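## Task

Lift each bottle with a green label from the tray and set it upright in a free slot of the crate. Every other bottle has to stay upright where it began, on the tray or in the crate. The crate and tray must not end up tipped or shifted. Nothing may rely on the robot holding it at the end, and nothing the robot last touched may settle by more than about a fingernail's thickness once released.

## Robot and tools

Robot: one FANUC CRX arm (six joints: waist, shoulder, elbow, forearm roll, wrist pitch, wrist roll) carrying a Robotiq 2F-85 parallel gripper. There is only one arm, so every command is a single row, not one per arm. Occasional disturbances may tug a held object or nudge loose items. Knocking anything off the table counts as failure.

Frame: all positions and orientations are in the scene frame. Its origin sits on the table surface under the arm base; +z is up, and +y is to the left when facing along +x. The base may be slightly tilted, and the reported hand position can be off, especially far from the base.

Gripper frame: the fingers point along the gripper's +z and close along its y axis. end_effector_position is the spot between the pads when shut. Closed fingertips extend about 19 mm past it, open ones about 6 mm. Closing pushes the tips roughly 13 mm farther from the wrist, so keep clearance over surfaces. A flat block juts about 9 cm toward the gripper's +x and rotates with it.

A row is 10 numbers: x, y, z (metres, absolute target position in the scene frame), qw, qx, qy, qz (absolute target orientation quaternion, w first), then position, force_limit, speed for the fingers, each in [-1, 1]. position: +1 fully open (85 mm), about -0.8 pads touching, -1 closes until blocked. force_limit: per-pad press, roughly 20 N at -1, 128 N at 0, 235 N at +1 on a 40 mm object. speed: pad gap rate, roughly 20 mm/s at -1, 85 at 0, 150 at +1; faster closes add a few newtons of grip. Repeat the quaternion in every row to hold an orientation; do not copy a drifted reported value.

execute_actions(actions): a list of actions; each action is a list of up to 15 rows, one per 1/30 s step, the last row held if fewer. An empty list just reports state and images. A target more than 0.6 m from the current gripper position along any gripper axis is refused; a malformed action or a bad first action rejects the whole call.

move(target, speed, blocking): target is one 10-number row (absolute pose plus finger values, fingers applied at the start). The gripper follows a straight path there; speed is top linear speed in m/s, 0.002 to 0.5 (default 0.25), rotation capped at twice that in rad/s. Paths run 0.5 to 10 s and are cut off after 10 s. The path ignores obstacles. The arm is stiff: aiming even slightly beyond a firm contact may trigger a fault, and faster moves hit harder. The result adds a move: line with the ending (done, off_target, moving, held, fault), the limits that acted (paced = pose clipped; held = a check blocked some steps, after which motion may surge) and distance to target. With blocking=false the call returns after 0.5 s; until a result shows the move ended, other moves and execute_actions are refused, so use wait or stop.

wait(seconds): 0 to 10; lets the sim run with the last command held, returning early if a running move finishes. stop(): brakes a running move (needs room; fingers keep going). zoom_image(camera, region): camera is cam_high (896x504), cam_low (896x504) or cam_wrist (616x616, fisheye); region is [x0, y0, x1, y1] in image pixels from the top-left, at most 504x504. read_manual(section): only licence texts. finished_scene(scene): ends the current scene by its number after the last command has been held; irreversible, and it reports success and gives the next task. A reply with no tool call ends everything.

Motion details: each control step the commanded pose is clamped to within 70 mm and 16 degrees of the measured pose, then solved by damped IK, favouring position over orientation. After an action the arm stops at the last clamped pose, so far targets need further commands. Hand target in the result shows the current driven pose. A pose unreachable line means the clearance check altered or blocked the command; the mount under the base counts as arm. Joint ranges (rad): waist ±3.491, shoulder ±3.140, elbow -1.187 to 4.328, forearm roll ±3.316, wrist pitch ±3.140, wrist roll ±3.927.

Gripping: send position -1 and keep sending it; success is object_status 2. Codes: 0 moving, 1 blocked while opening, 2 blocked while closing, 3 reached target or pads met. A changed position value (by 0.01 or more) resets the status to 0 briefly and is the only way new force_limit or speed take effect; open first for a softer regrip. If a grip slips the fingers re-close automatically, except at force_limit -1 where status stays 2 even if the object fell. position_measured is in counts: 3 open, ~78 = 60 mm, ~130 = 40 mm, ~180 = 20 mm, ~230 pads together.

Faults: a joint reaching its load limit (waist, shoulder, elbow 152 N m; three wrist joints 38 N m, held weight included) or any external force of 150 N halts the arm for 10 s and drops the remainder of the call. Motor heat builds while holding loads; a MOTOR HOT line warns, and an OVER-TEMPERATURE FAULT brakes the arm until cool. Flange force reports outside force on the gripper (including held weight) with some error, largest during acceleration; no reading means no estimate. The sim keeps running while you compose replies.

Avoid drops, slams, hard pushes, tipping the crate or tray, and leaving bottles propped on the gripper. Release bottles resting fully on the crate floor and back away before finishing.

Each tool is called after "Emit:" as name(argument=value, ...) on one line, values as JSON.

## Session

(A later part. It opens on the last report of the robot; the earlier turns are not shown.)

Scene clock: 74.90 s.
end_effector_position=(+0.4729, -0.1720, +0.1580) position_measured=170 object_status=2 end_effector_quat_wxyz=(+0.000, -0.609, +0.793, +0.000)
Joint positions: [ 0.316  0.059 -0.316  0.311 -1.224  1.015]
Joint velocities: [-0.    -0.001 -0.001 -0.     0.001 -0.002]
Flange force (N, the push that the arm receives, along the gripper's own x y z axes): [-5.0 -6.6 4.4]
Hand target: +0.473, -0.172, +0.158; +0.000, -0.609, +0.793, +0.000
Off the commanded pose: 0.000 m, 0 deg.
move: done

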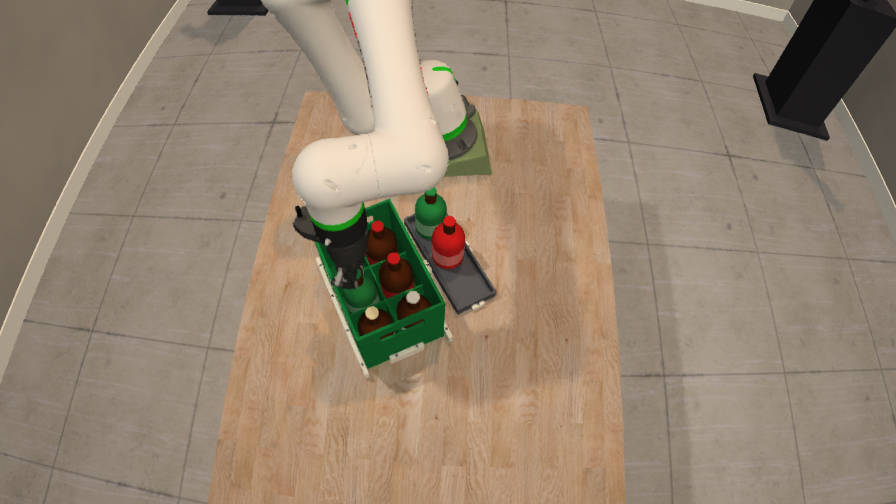

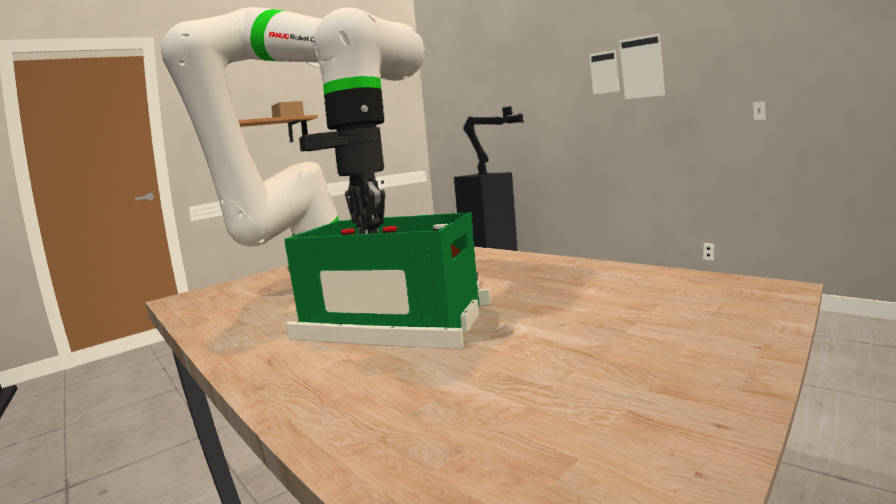

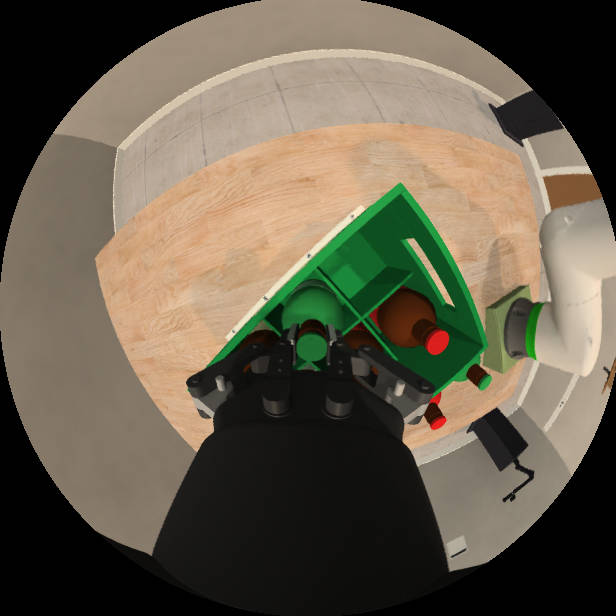

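Emit:
move(target=[0.473,-0.172,0.155,0,-0.609,0.793,0,-1,-0.2,0], speed=0.01)

Scene clock: 79.00 s.
end_effector_position=(+0.4730, -0.1720, +0.1550) position_measured=170 object_status=2 end_effector_quat_wxyz=(+0.000, -0.609, +0.793, +0.000)
Joint positions: [ 0.314  0.062 -0.321  0.312 -1.217  1.015]
Joint velocities: [-0.     0.001 -0.001  0.002  0.    -0.001]
Flange force (N, the push that the arm receives, along the gripper's own x y z axes): [-4.8 -5.4 4.1]
Hand target: +0.473, -0.172, +0.155; +0.000, -0.609, +0.793, +0.000
Off the commanded pose: 0.000 m, 0 deg.
move: done

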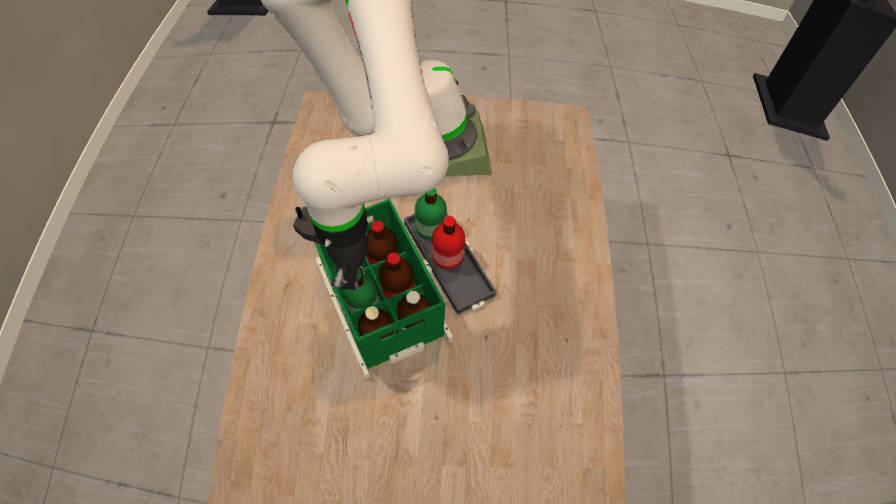

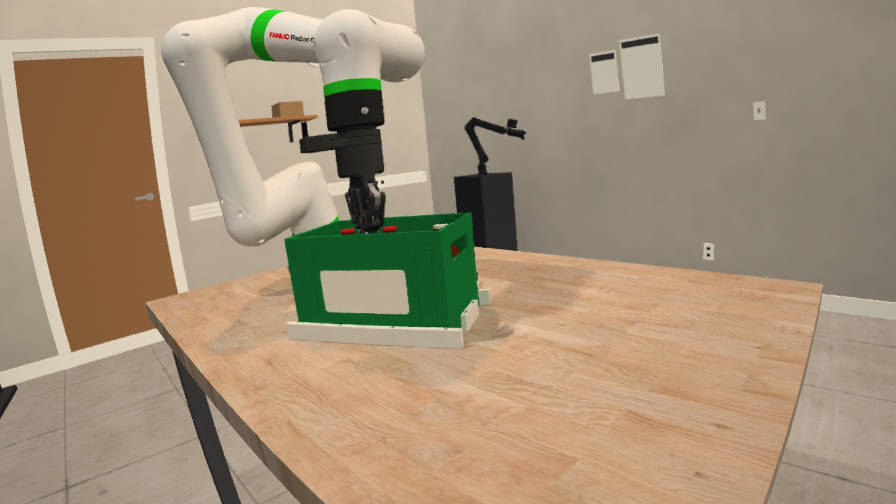

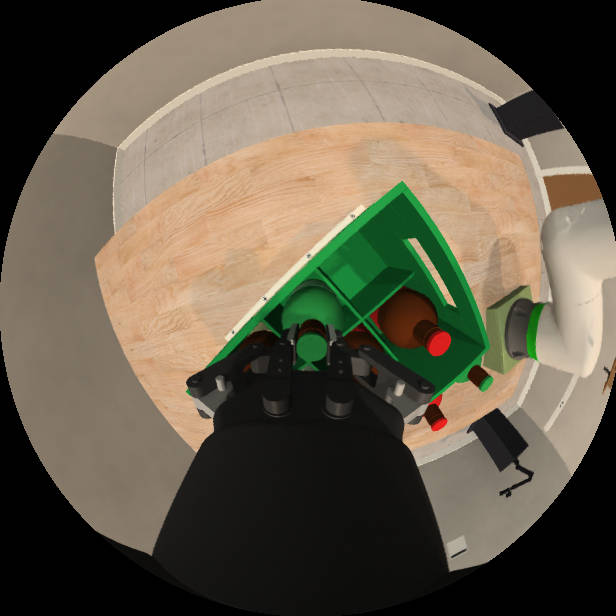

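Emit:
move(target=[0.473,-0.172,0.1533,0,-0.609,0.793,0,-1,-0.2,0], speed=0.01)

Scene clock: 81.67 s.
end_effector_position=(+0.4730, -0.1720, +0.1533) position_measured=170 object_status=2 end_effector_quat_wxyz=(+0.000, -0.609, +0.793, +0.000)
Joint positions: [ 0.312  0.063 -0.323  0.313 -1.213  1.014]
Joint velocities: [-0.     0.    -0.     0.002  0.     0.001]
Flange force (N, the push that the arm receives, along the gripper's own x y z axes): [-4.5 -6.9 4.7]
Hand target: +0.473, -0.172, +0.153; +0.000, -0.609, +0.793, +0.000
Off the commanded pose: 0.000 m, 0 deg.
move: done

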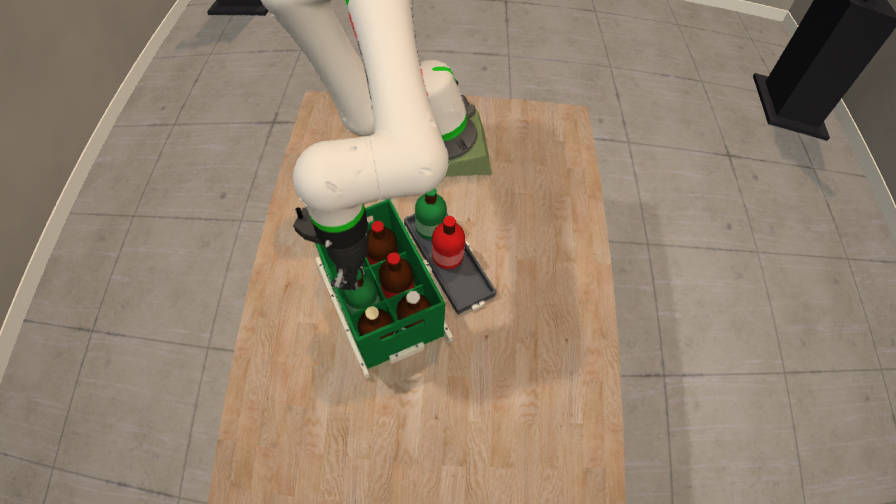

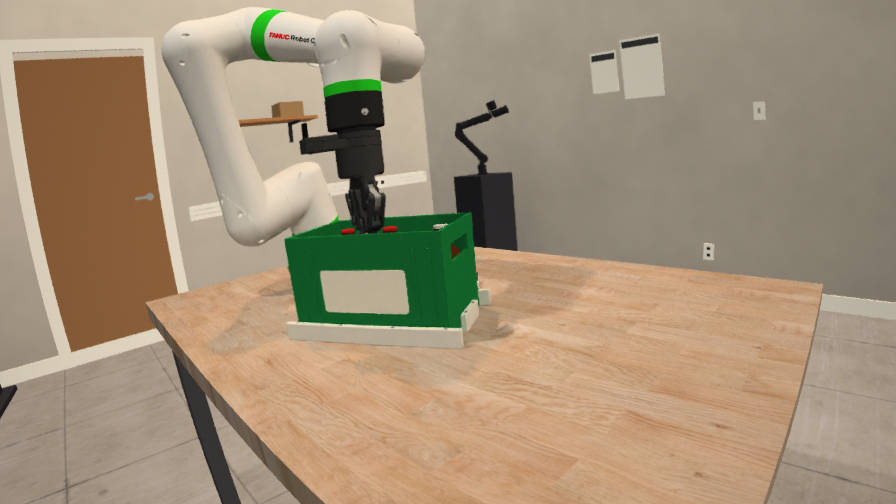

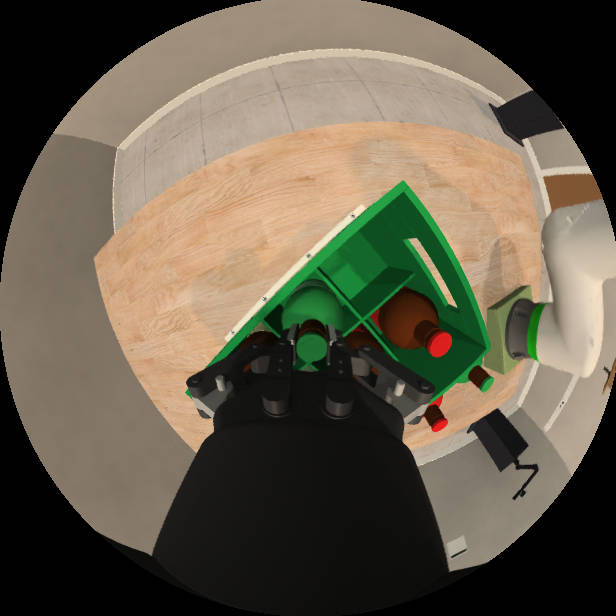

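Emit:
move(target=[0.473,-0.172,0.1528,0,-0.609,0.793,0,-0.05,-0.2,-0.3], speed=0.01)

Emit:
move(target=[0.473,-0.172,0.225,0,-0.609,0.793,0,-0.05,-0.2,0], speed=0.2)

Emit:
move(target=[0.255,-0.032,0.215,0,-0.609,0.793,0,0.3,-0.2,0], speed=0.25)

Emit:
zoom_image(camera="cam_wrist", region=[210,240,410,400])

Scene clock: 94.00 s.
end_effector_position=(+0.4730, -0.1720, +0.1528) position_measured=135 object_status=3 end_effector_quat_wxyz=(+0.000, -0.609, +0.793, +0.000)
Joint positions: [ 0.312  0.064 -0.324  0.313 -1.211  1.014]
Joint velocities: [-0.     0.     0.    -0.     0.002  0.001]
Flange force (N, the push that the arm receives, along the gripper's own x y z axes): [-5.7 -3.8 -1.4]
Hand target: +0.473, -0.172, +0.153; +0.000, -0.609, +0.793, +0.000
Off the commanded pose: 0.000 m, 0 deg.
move: done

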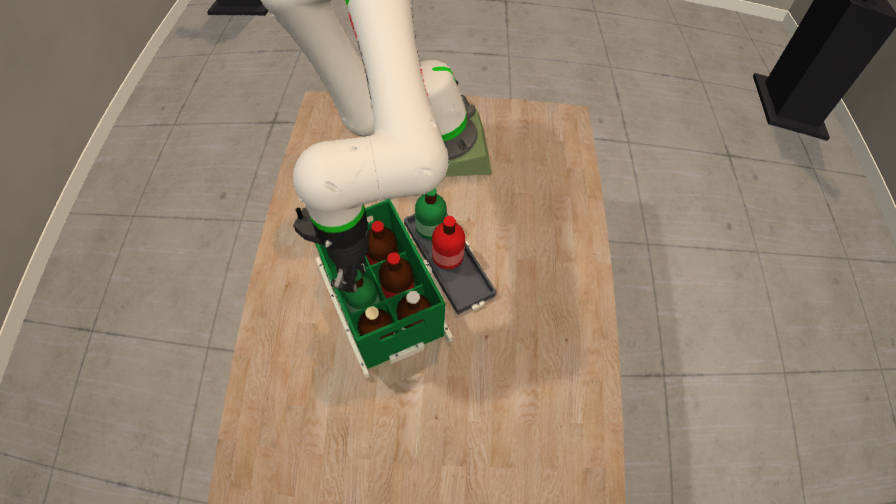

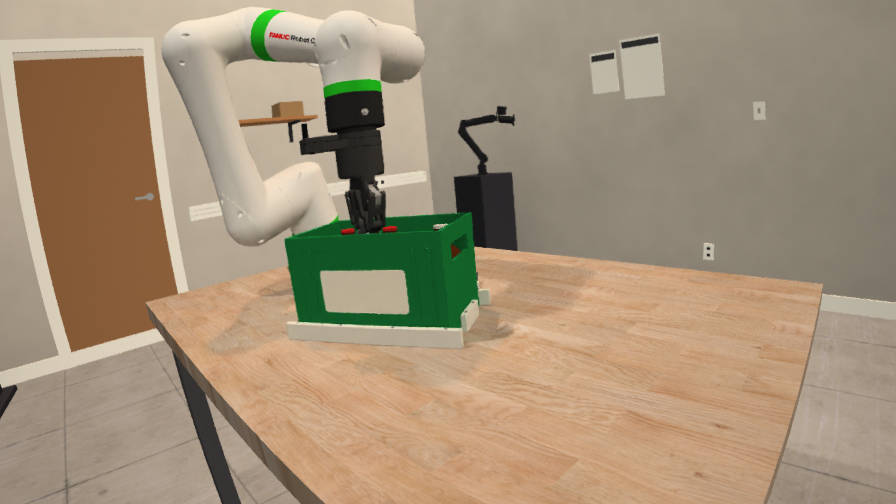

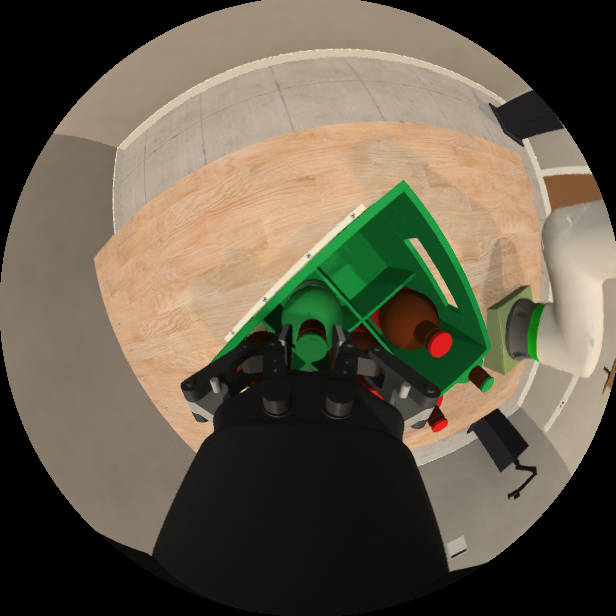

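Scene clock: 94.77 s.
end_effector_position=(+0.4731, -0.1720, +0.2251) position_measured=135 object_status=3 end_effector_quat_wxyz=(-0.000, -0.609, +0.793, -0.000)
Joint positions: [ 0.361  0.016 -0.204  0.297 -1.385  1.019]
Joint velocities: [ 0.    -0.001  0.001  0.001 -0.    -0.   ]
Flange force (N, the push that the arm receives, along the gripper's own x y z axes): [-4.7 -4.0 -2.2]
Hand target: +0.473, -0.172, +0.225; -0.000, -0.609, +0.793, -0.000
Off the commanded pose: 0.000 m, 0 deg.
move: done

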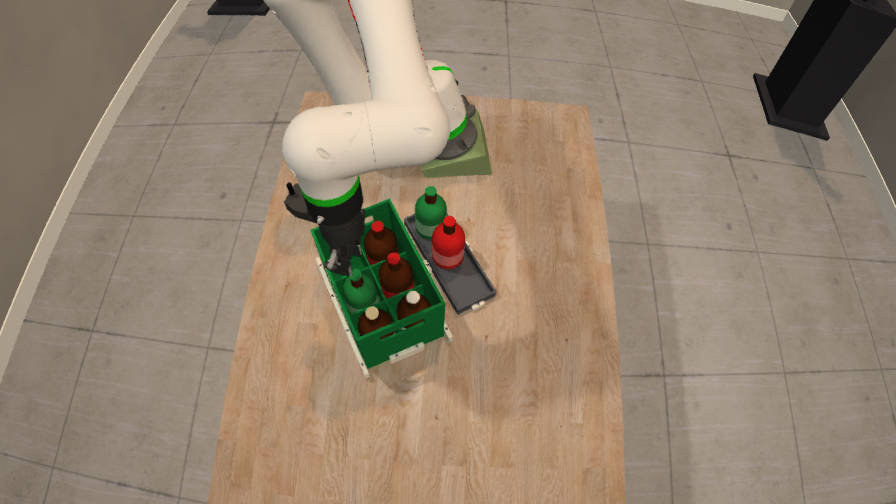

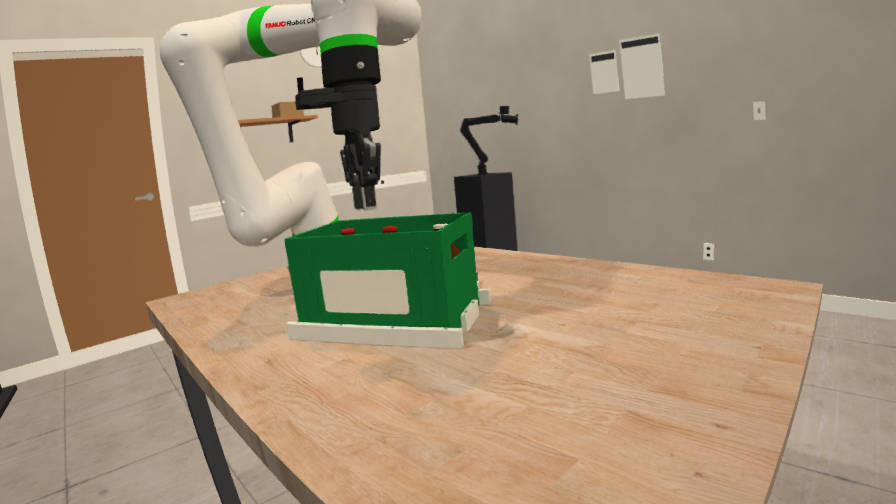

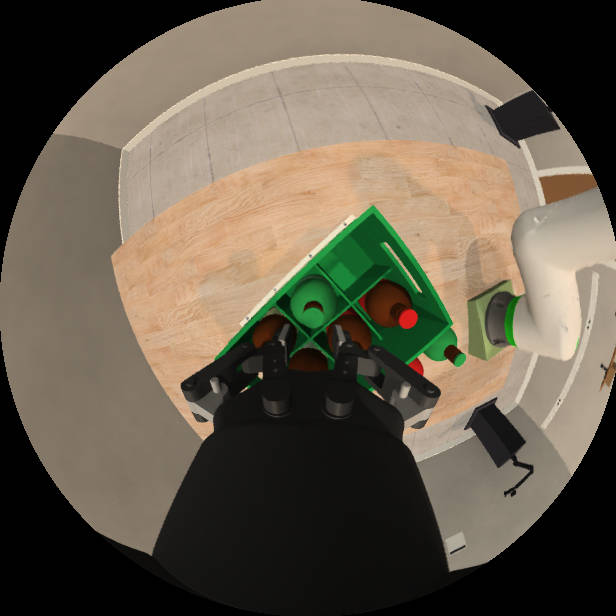

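Scene clock: 96.33 s.
end_effector_position=(+0.2557, -0.0319, +0.2158) position_measured=91 object_status=3 end_effector_quat_wxyz=(+0.001, -0.609, +0.793, -0.002)
Joint positions: [ 1.08  -0.513 -0.719  0.204 -1.578  0.34 ]
Joint velocities: [ 0.001 -0.001  0.     0.001 -0.001 -0.001]
Flange force (N, the push that the arm receives, along the gripper's own x y z axes): [-8.9 4.2 -4.8]
Hand target: +0.256, -0.032, +0.216; +0.001, -0.609, +0.793, -0.002
Off the commanded pose: 0.001 m, 0 deg.
move: done

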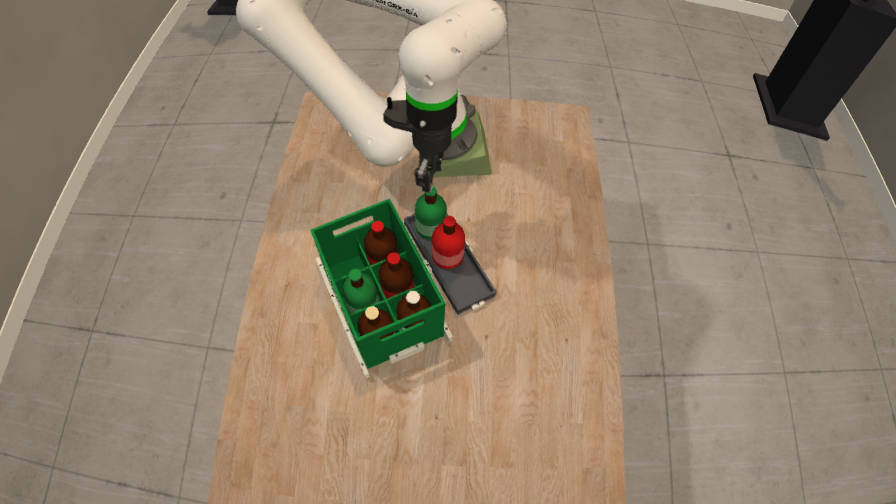

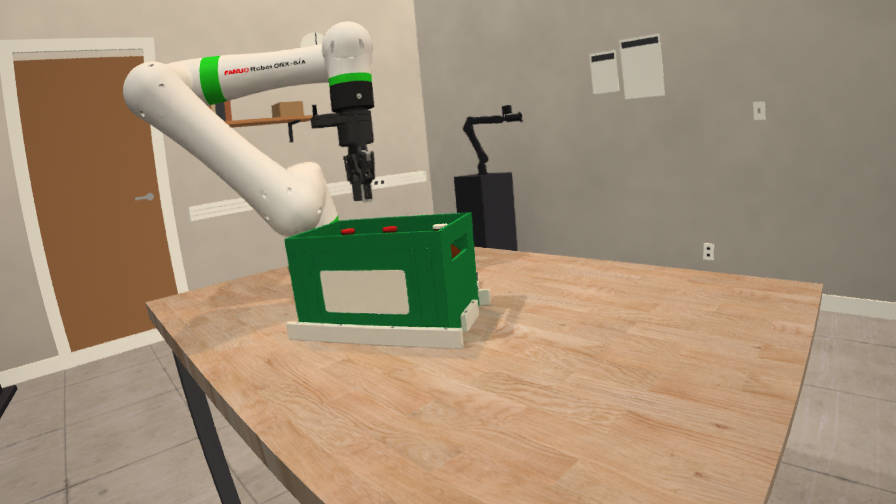

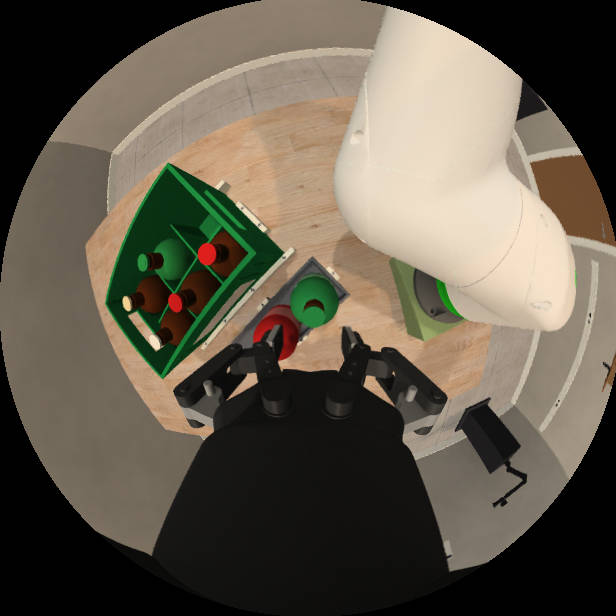

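Region (210, 240, 410, 400) of cam_wrist's 616x616 image, scaled by 2.520, with more detail than that image has; it fills the top 403 rows of this view, and the rest is white.

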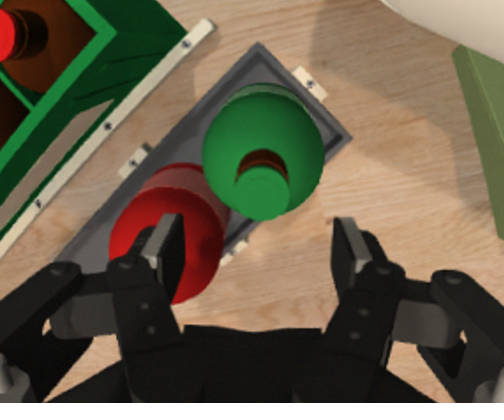

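Emit:
move(target=[0.254,-0.035,0.150,0,-0.609,0.793,0,0.3,-0.2,0], speed=0.08)

Emit:
zoom_image(camera="cam_wrist", region=[210,240,410,400])

Scene clock: 108.03 s.
end_effector_position=(+0.2539, -0.0350, +0.1500) position_measured=91 object_status=3 end_effector_quat_wxyz=(-0.000, -0.609, +0.793, +0.000)
Joint positions: [ 1.01  -0.493 -0.86   0.218 -1.407  0.374]
Joint velocities: [-0.     0.001 -0.001 -0.    -0.001  0.001]
Flange force (N, the push that the arm receives, along the gripper's own x y z axes): [-9.1 -1.9 -3.0]
Hand target: +0.254, -0.035, +0.150; -0.000, -0.609, +0.793, +0.000
Off the commanded pose: 0.000 m, 0 deg.
move: done

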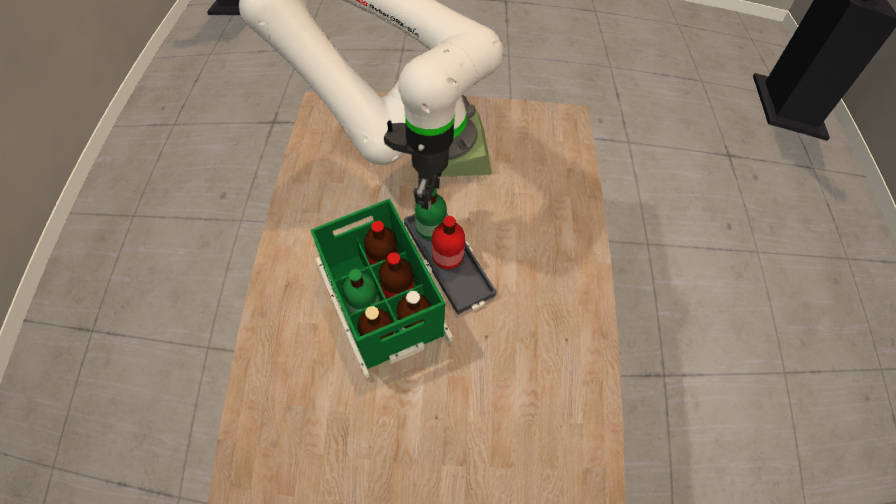

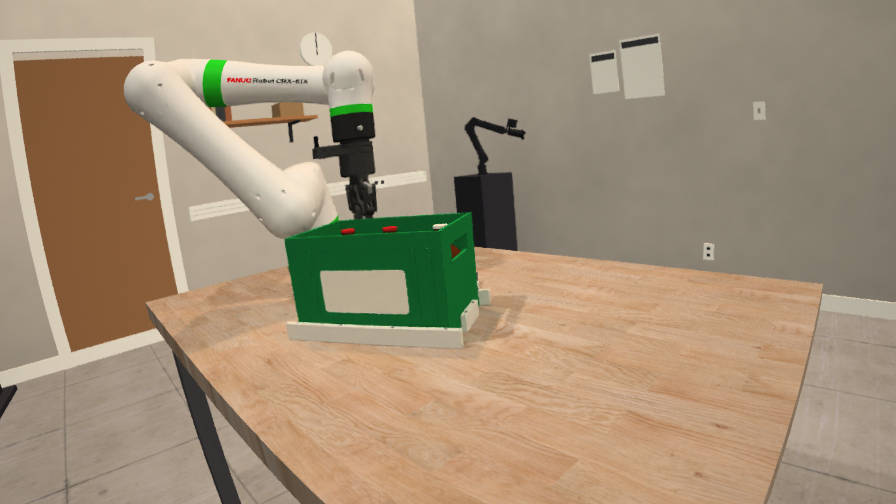

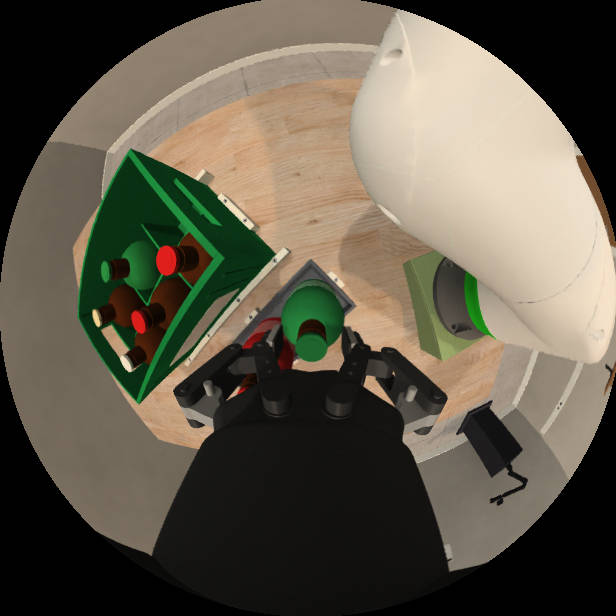

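Region (210, 240, 410, 400) of cam_wrist's 616x616 image, scaled by 2.520, with more detail than that image has; it fills the top 403 rows of this view, and the rest is white.

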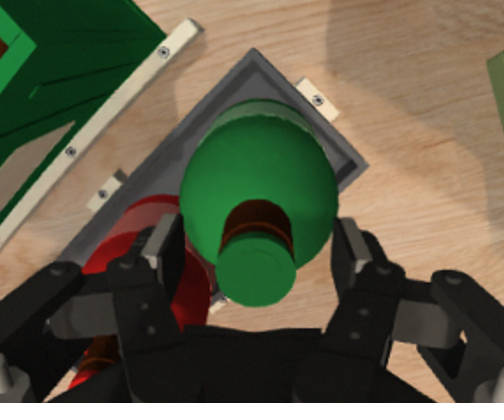

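Emit:
move(target=[0.254,-0.035,0.150,0,-0.609,0.793,0,-1,-0.2,0])

Emit:
move(target=[0.275,-0.015,0.345,0,-0.609,0.793,0,-1,-0.2,0], speed=0.2)

Scene clock: 115.93 s.
end_effector_position=(+0.2540, -0.0350, +0.1500) position_measured=170 object_status=2 end_effector_quat_wxyz=(-0.000, -0.609, +0.793, -0.000)
Joint positions: [ 1.01  -0.493 -0.86   0.218 -1.406  0.373]
Joint velocities: [-0.    -0.001  0.001  0.001 -0.     0.001]
Flange force (N, the push that the arm receives, along the gripper's own x y z axes): [-10.2 -0.1 -16.5]
Hand target: +0.254, -0.035, +0.150; +0.000, -0.609, +0.793, +0.000
Off the commanded pose: 0.000 m, 0 deg.
move: done

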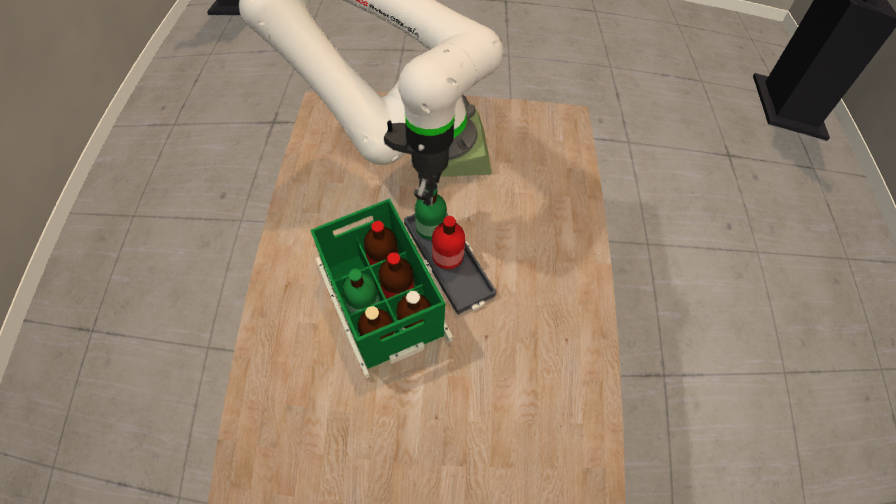

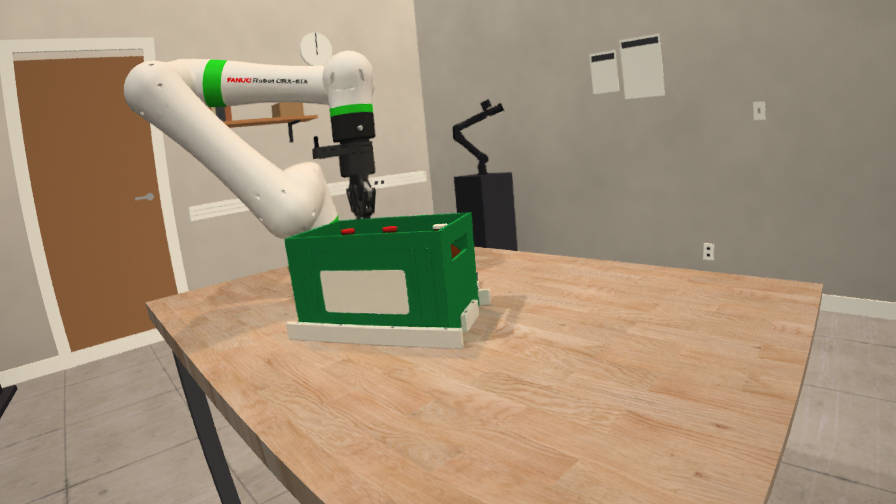

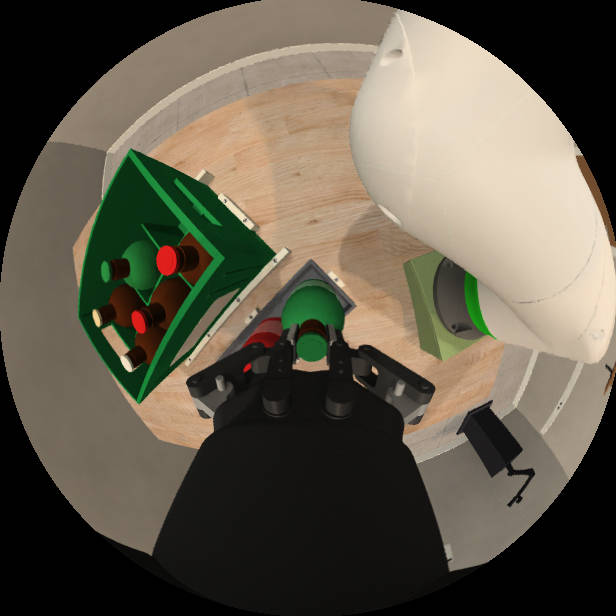

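Scene clock: 117.30 s.
end_effector_position=(+0.2753, -0.0148, +0.3449) position_measured=170 object_status=2 end_effector_quat_wxyz=(+0.000, -0.609, +0.793, -0.000)
Joint positions: [ 1.149 -0.402 -0.373  0.192 -1.822  0.319]
Joint velocities: [ 0.    -0.     0.    -0.    -0.001 -0.001]
Flange force (N, the push that the arm receives, along the gripper's own x y z axes): [-7.7 1.1 1.5]
Hand target: +0.275, -0.015, +0.345; +0.000, -0.609, +0.793, -0.000
Off the commanded pose: 0.000 m, 0 deg.
move: done

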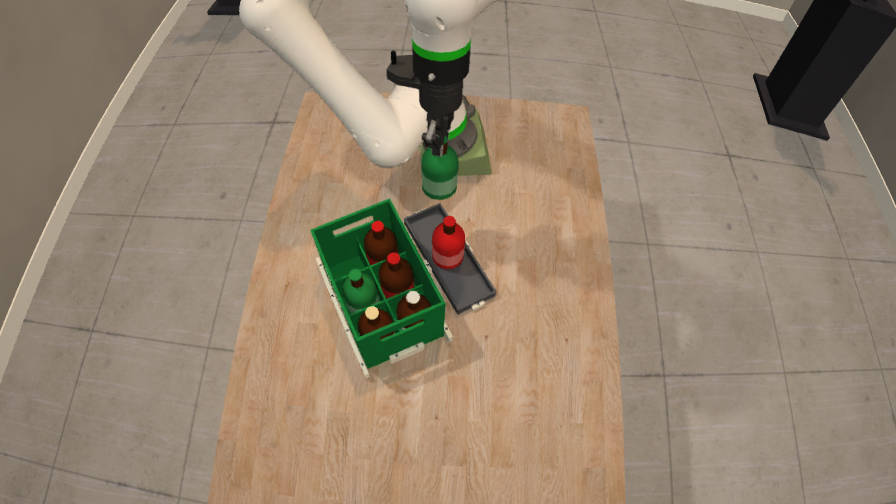

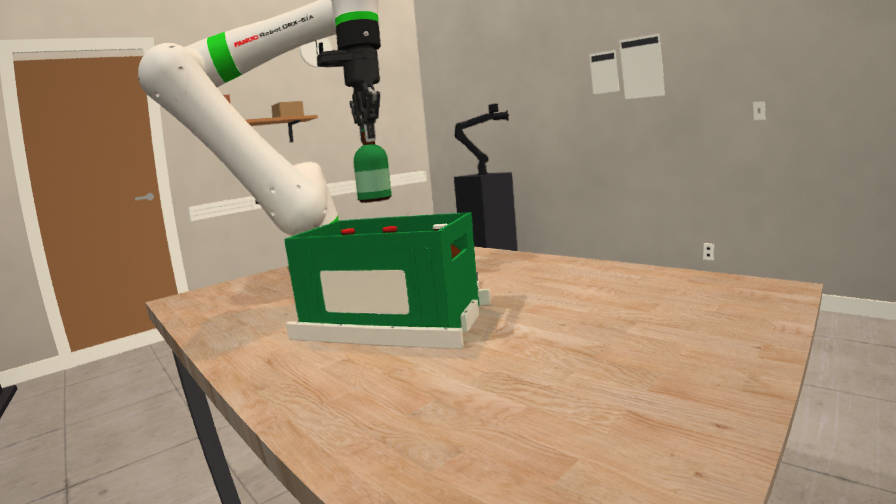

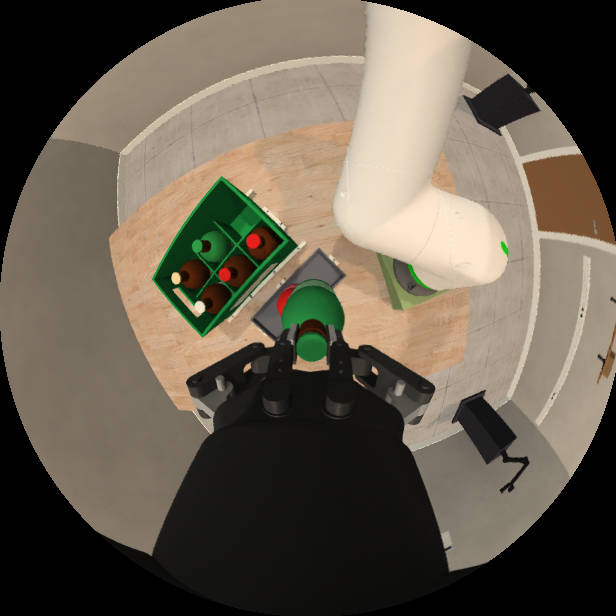

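Emit:
move(target=[0.397,-0.212,0.345,0,-0.609,0.793,0,-1,-0.2,0], speed=0.25)

Emit:
zoom_image(camera="cam_wrist", region=[190,200,430,400])

Scene clock: 123.63 s.
end_effector_position=(+0.3962, -0.2120, +0.3445) position_measured=170 object_status=2 end_effector_quat_wxyz=(-0.000, -0.609, +0.793, +0.002)
Joint positions: [ 0.399 -0.185 -0.102  0.289 -1.689  1.071]
Joint velocities: [-0.001  0.     0.001  0.001 -0.003  0.001]
Flange force (N, the push that the arm receives, along the gripper's own x y z axes): [-6.0 -5.3 0.2]
Hand target: +0.396, -0.212, +0.345; -0.001, -0.609, +0.793, +0.002
Off the commanded pose: 0.001 m, 0 deg.
move: done

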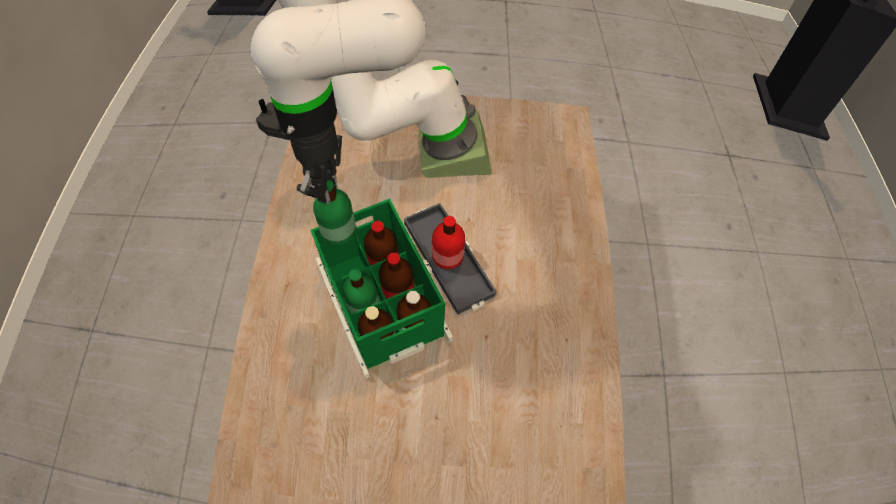

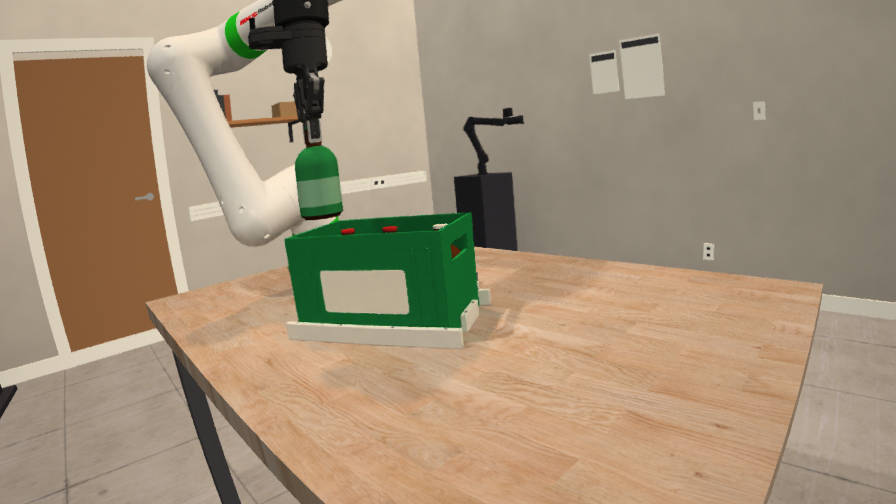

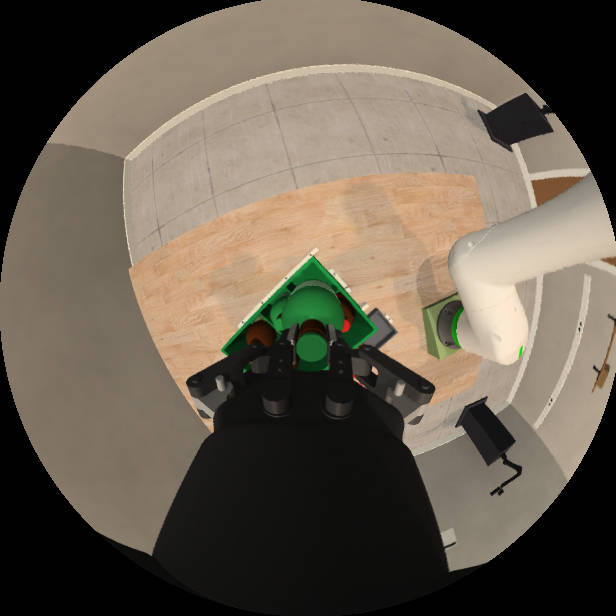

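Region (190, 200, 430, 400) of cam_wrist's 616x616 image, scaled by 2.100, with more detail than that image has.

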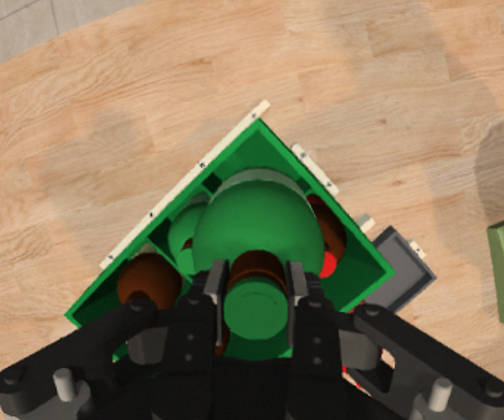

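Emit:
move(target=[0.401,-0.213,0.25,0,-0.609,0.793,0,-1,-0.2,0], speed=0.1)

Emit:
zoom_image(camera="cam_wrist", region=[190,200,430,400])

Emit:
zoom_image(camera="cam_high", region=[290,170,460,350])

Scene clock: 130.40 s.
end_effector_position=(+0.4009, -0.2131, +0.2500) position_measured=170 object_status=2 end_effector_quat_wxyz=(+0.000, -0.609, +0.793, +0.000)
Joint positions: [ 0.319 -0.172 -0.302  0.294 -1.459  1.087]
Joint velocities: [-0.    -0.    -0.     0.    -0.     0.001]
Flange force (N, the push that the arm receives, along the gripper's own x y z axes): [-6.4 -4.5 1.1]
Hand target: +0.401, -0.213, +0.250; +0.000, -0.609, +0.793, +0.000
Off the commanded pose: 0.000 m, 0 deg.
move: done

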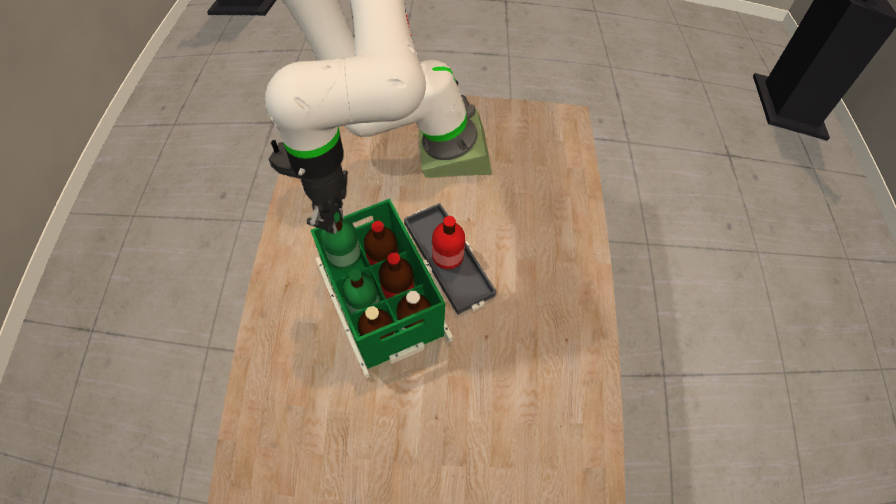

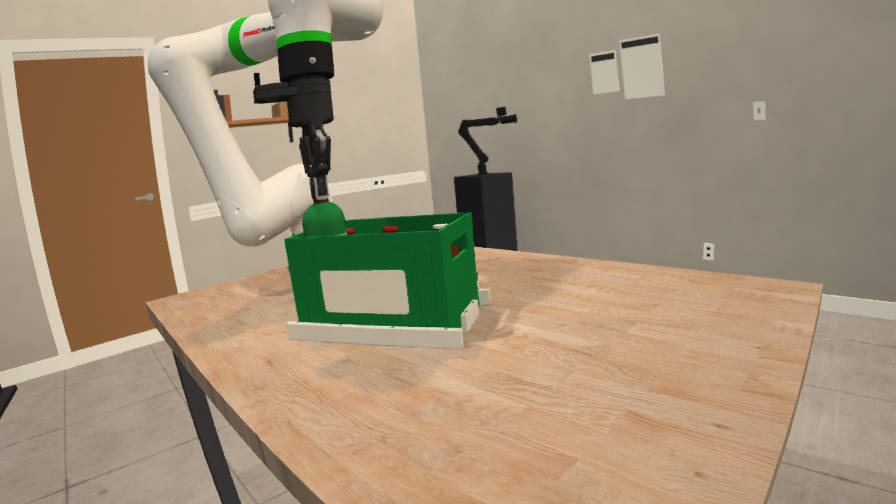

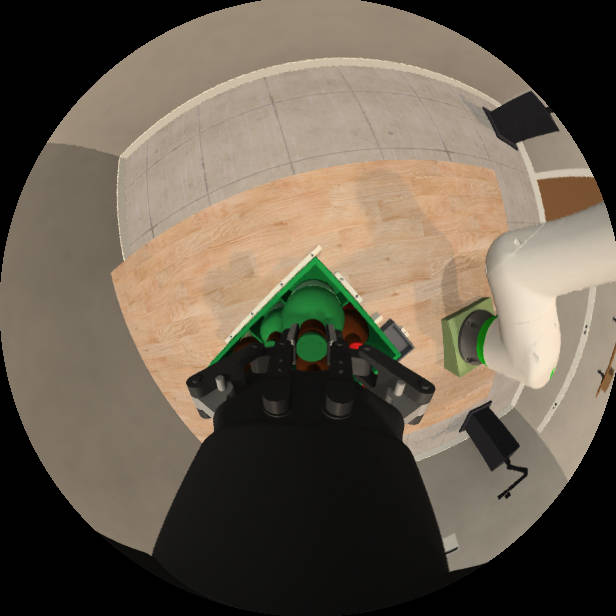

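Region (190, 200, 430, 400) of cam_wrist's 616x616 image, scaled by 2.100, with more detail than that image has.

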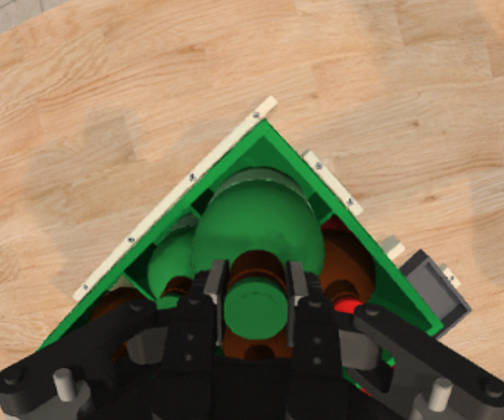

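Region (290, 170, 460, 350) of cam_high's 896x504 image, scaled by 2.800, with more detail than that image has.

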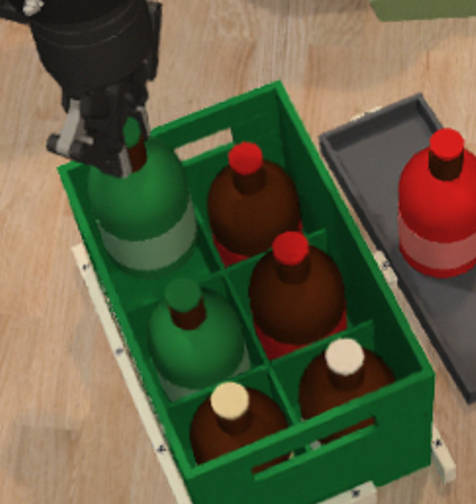

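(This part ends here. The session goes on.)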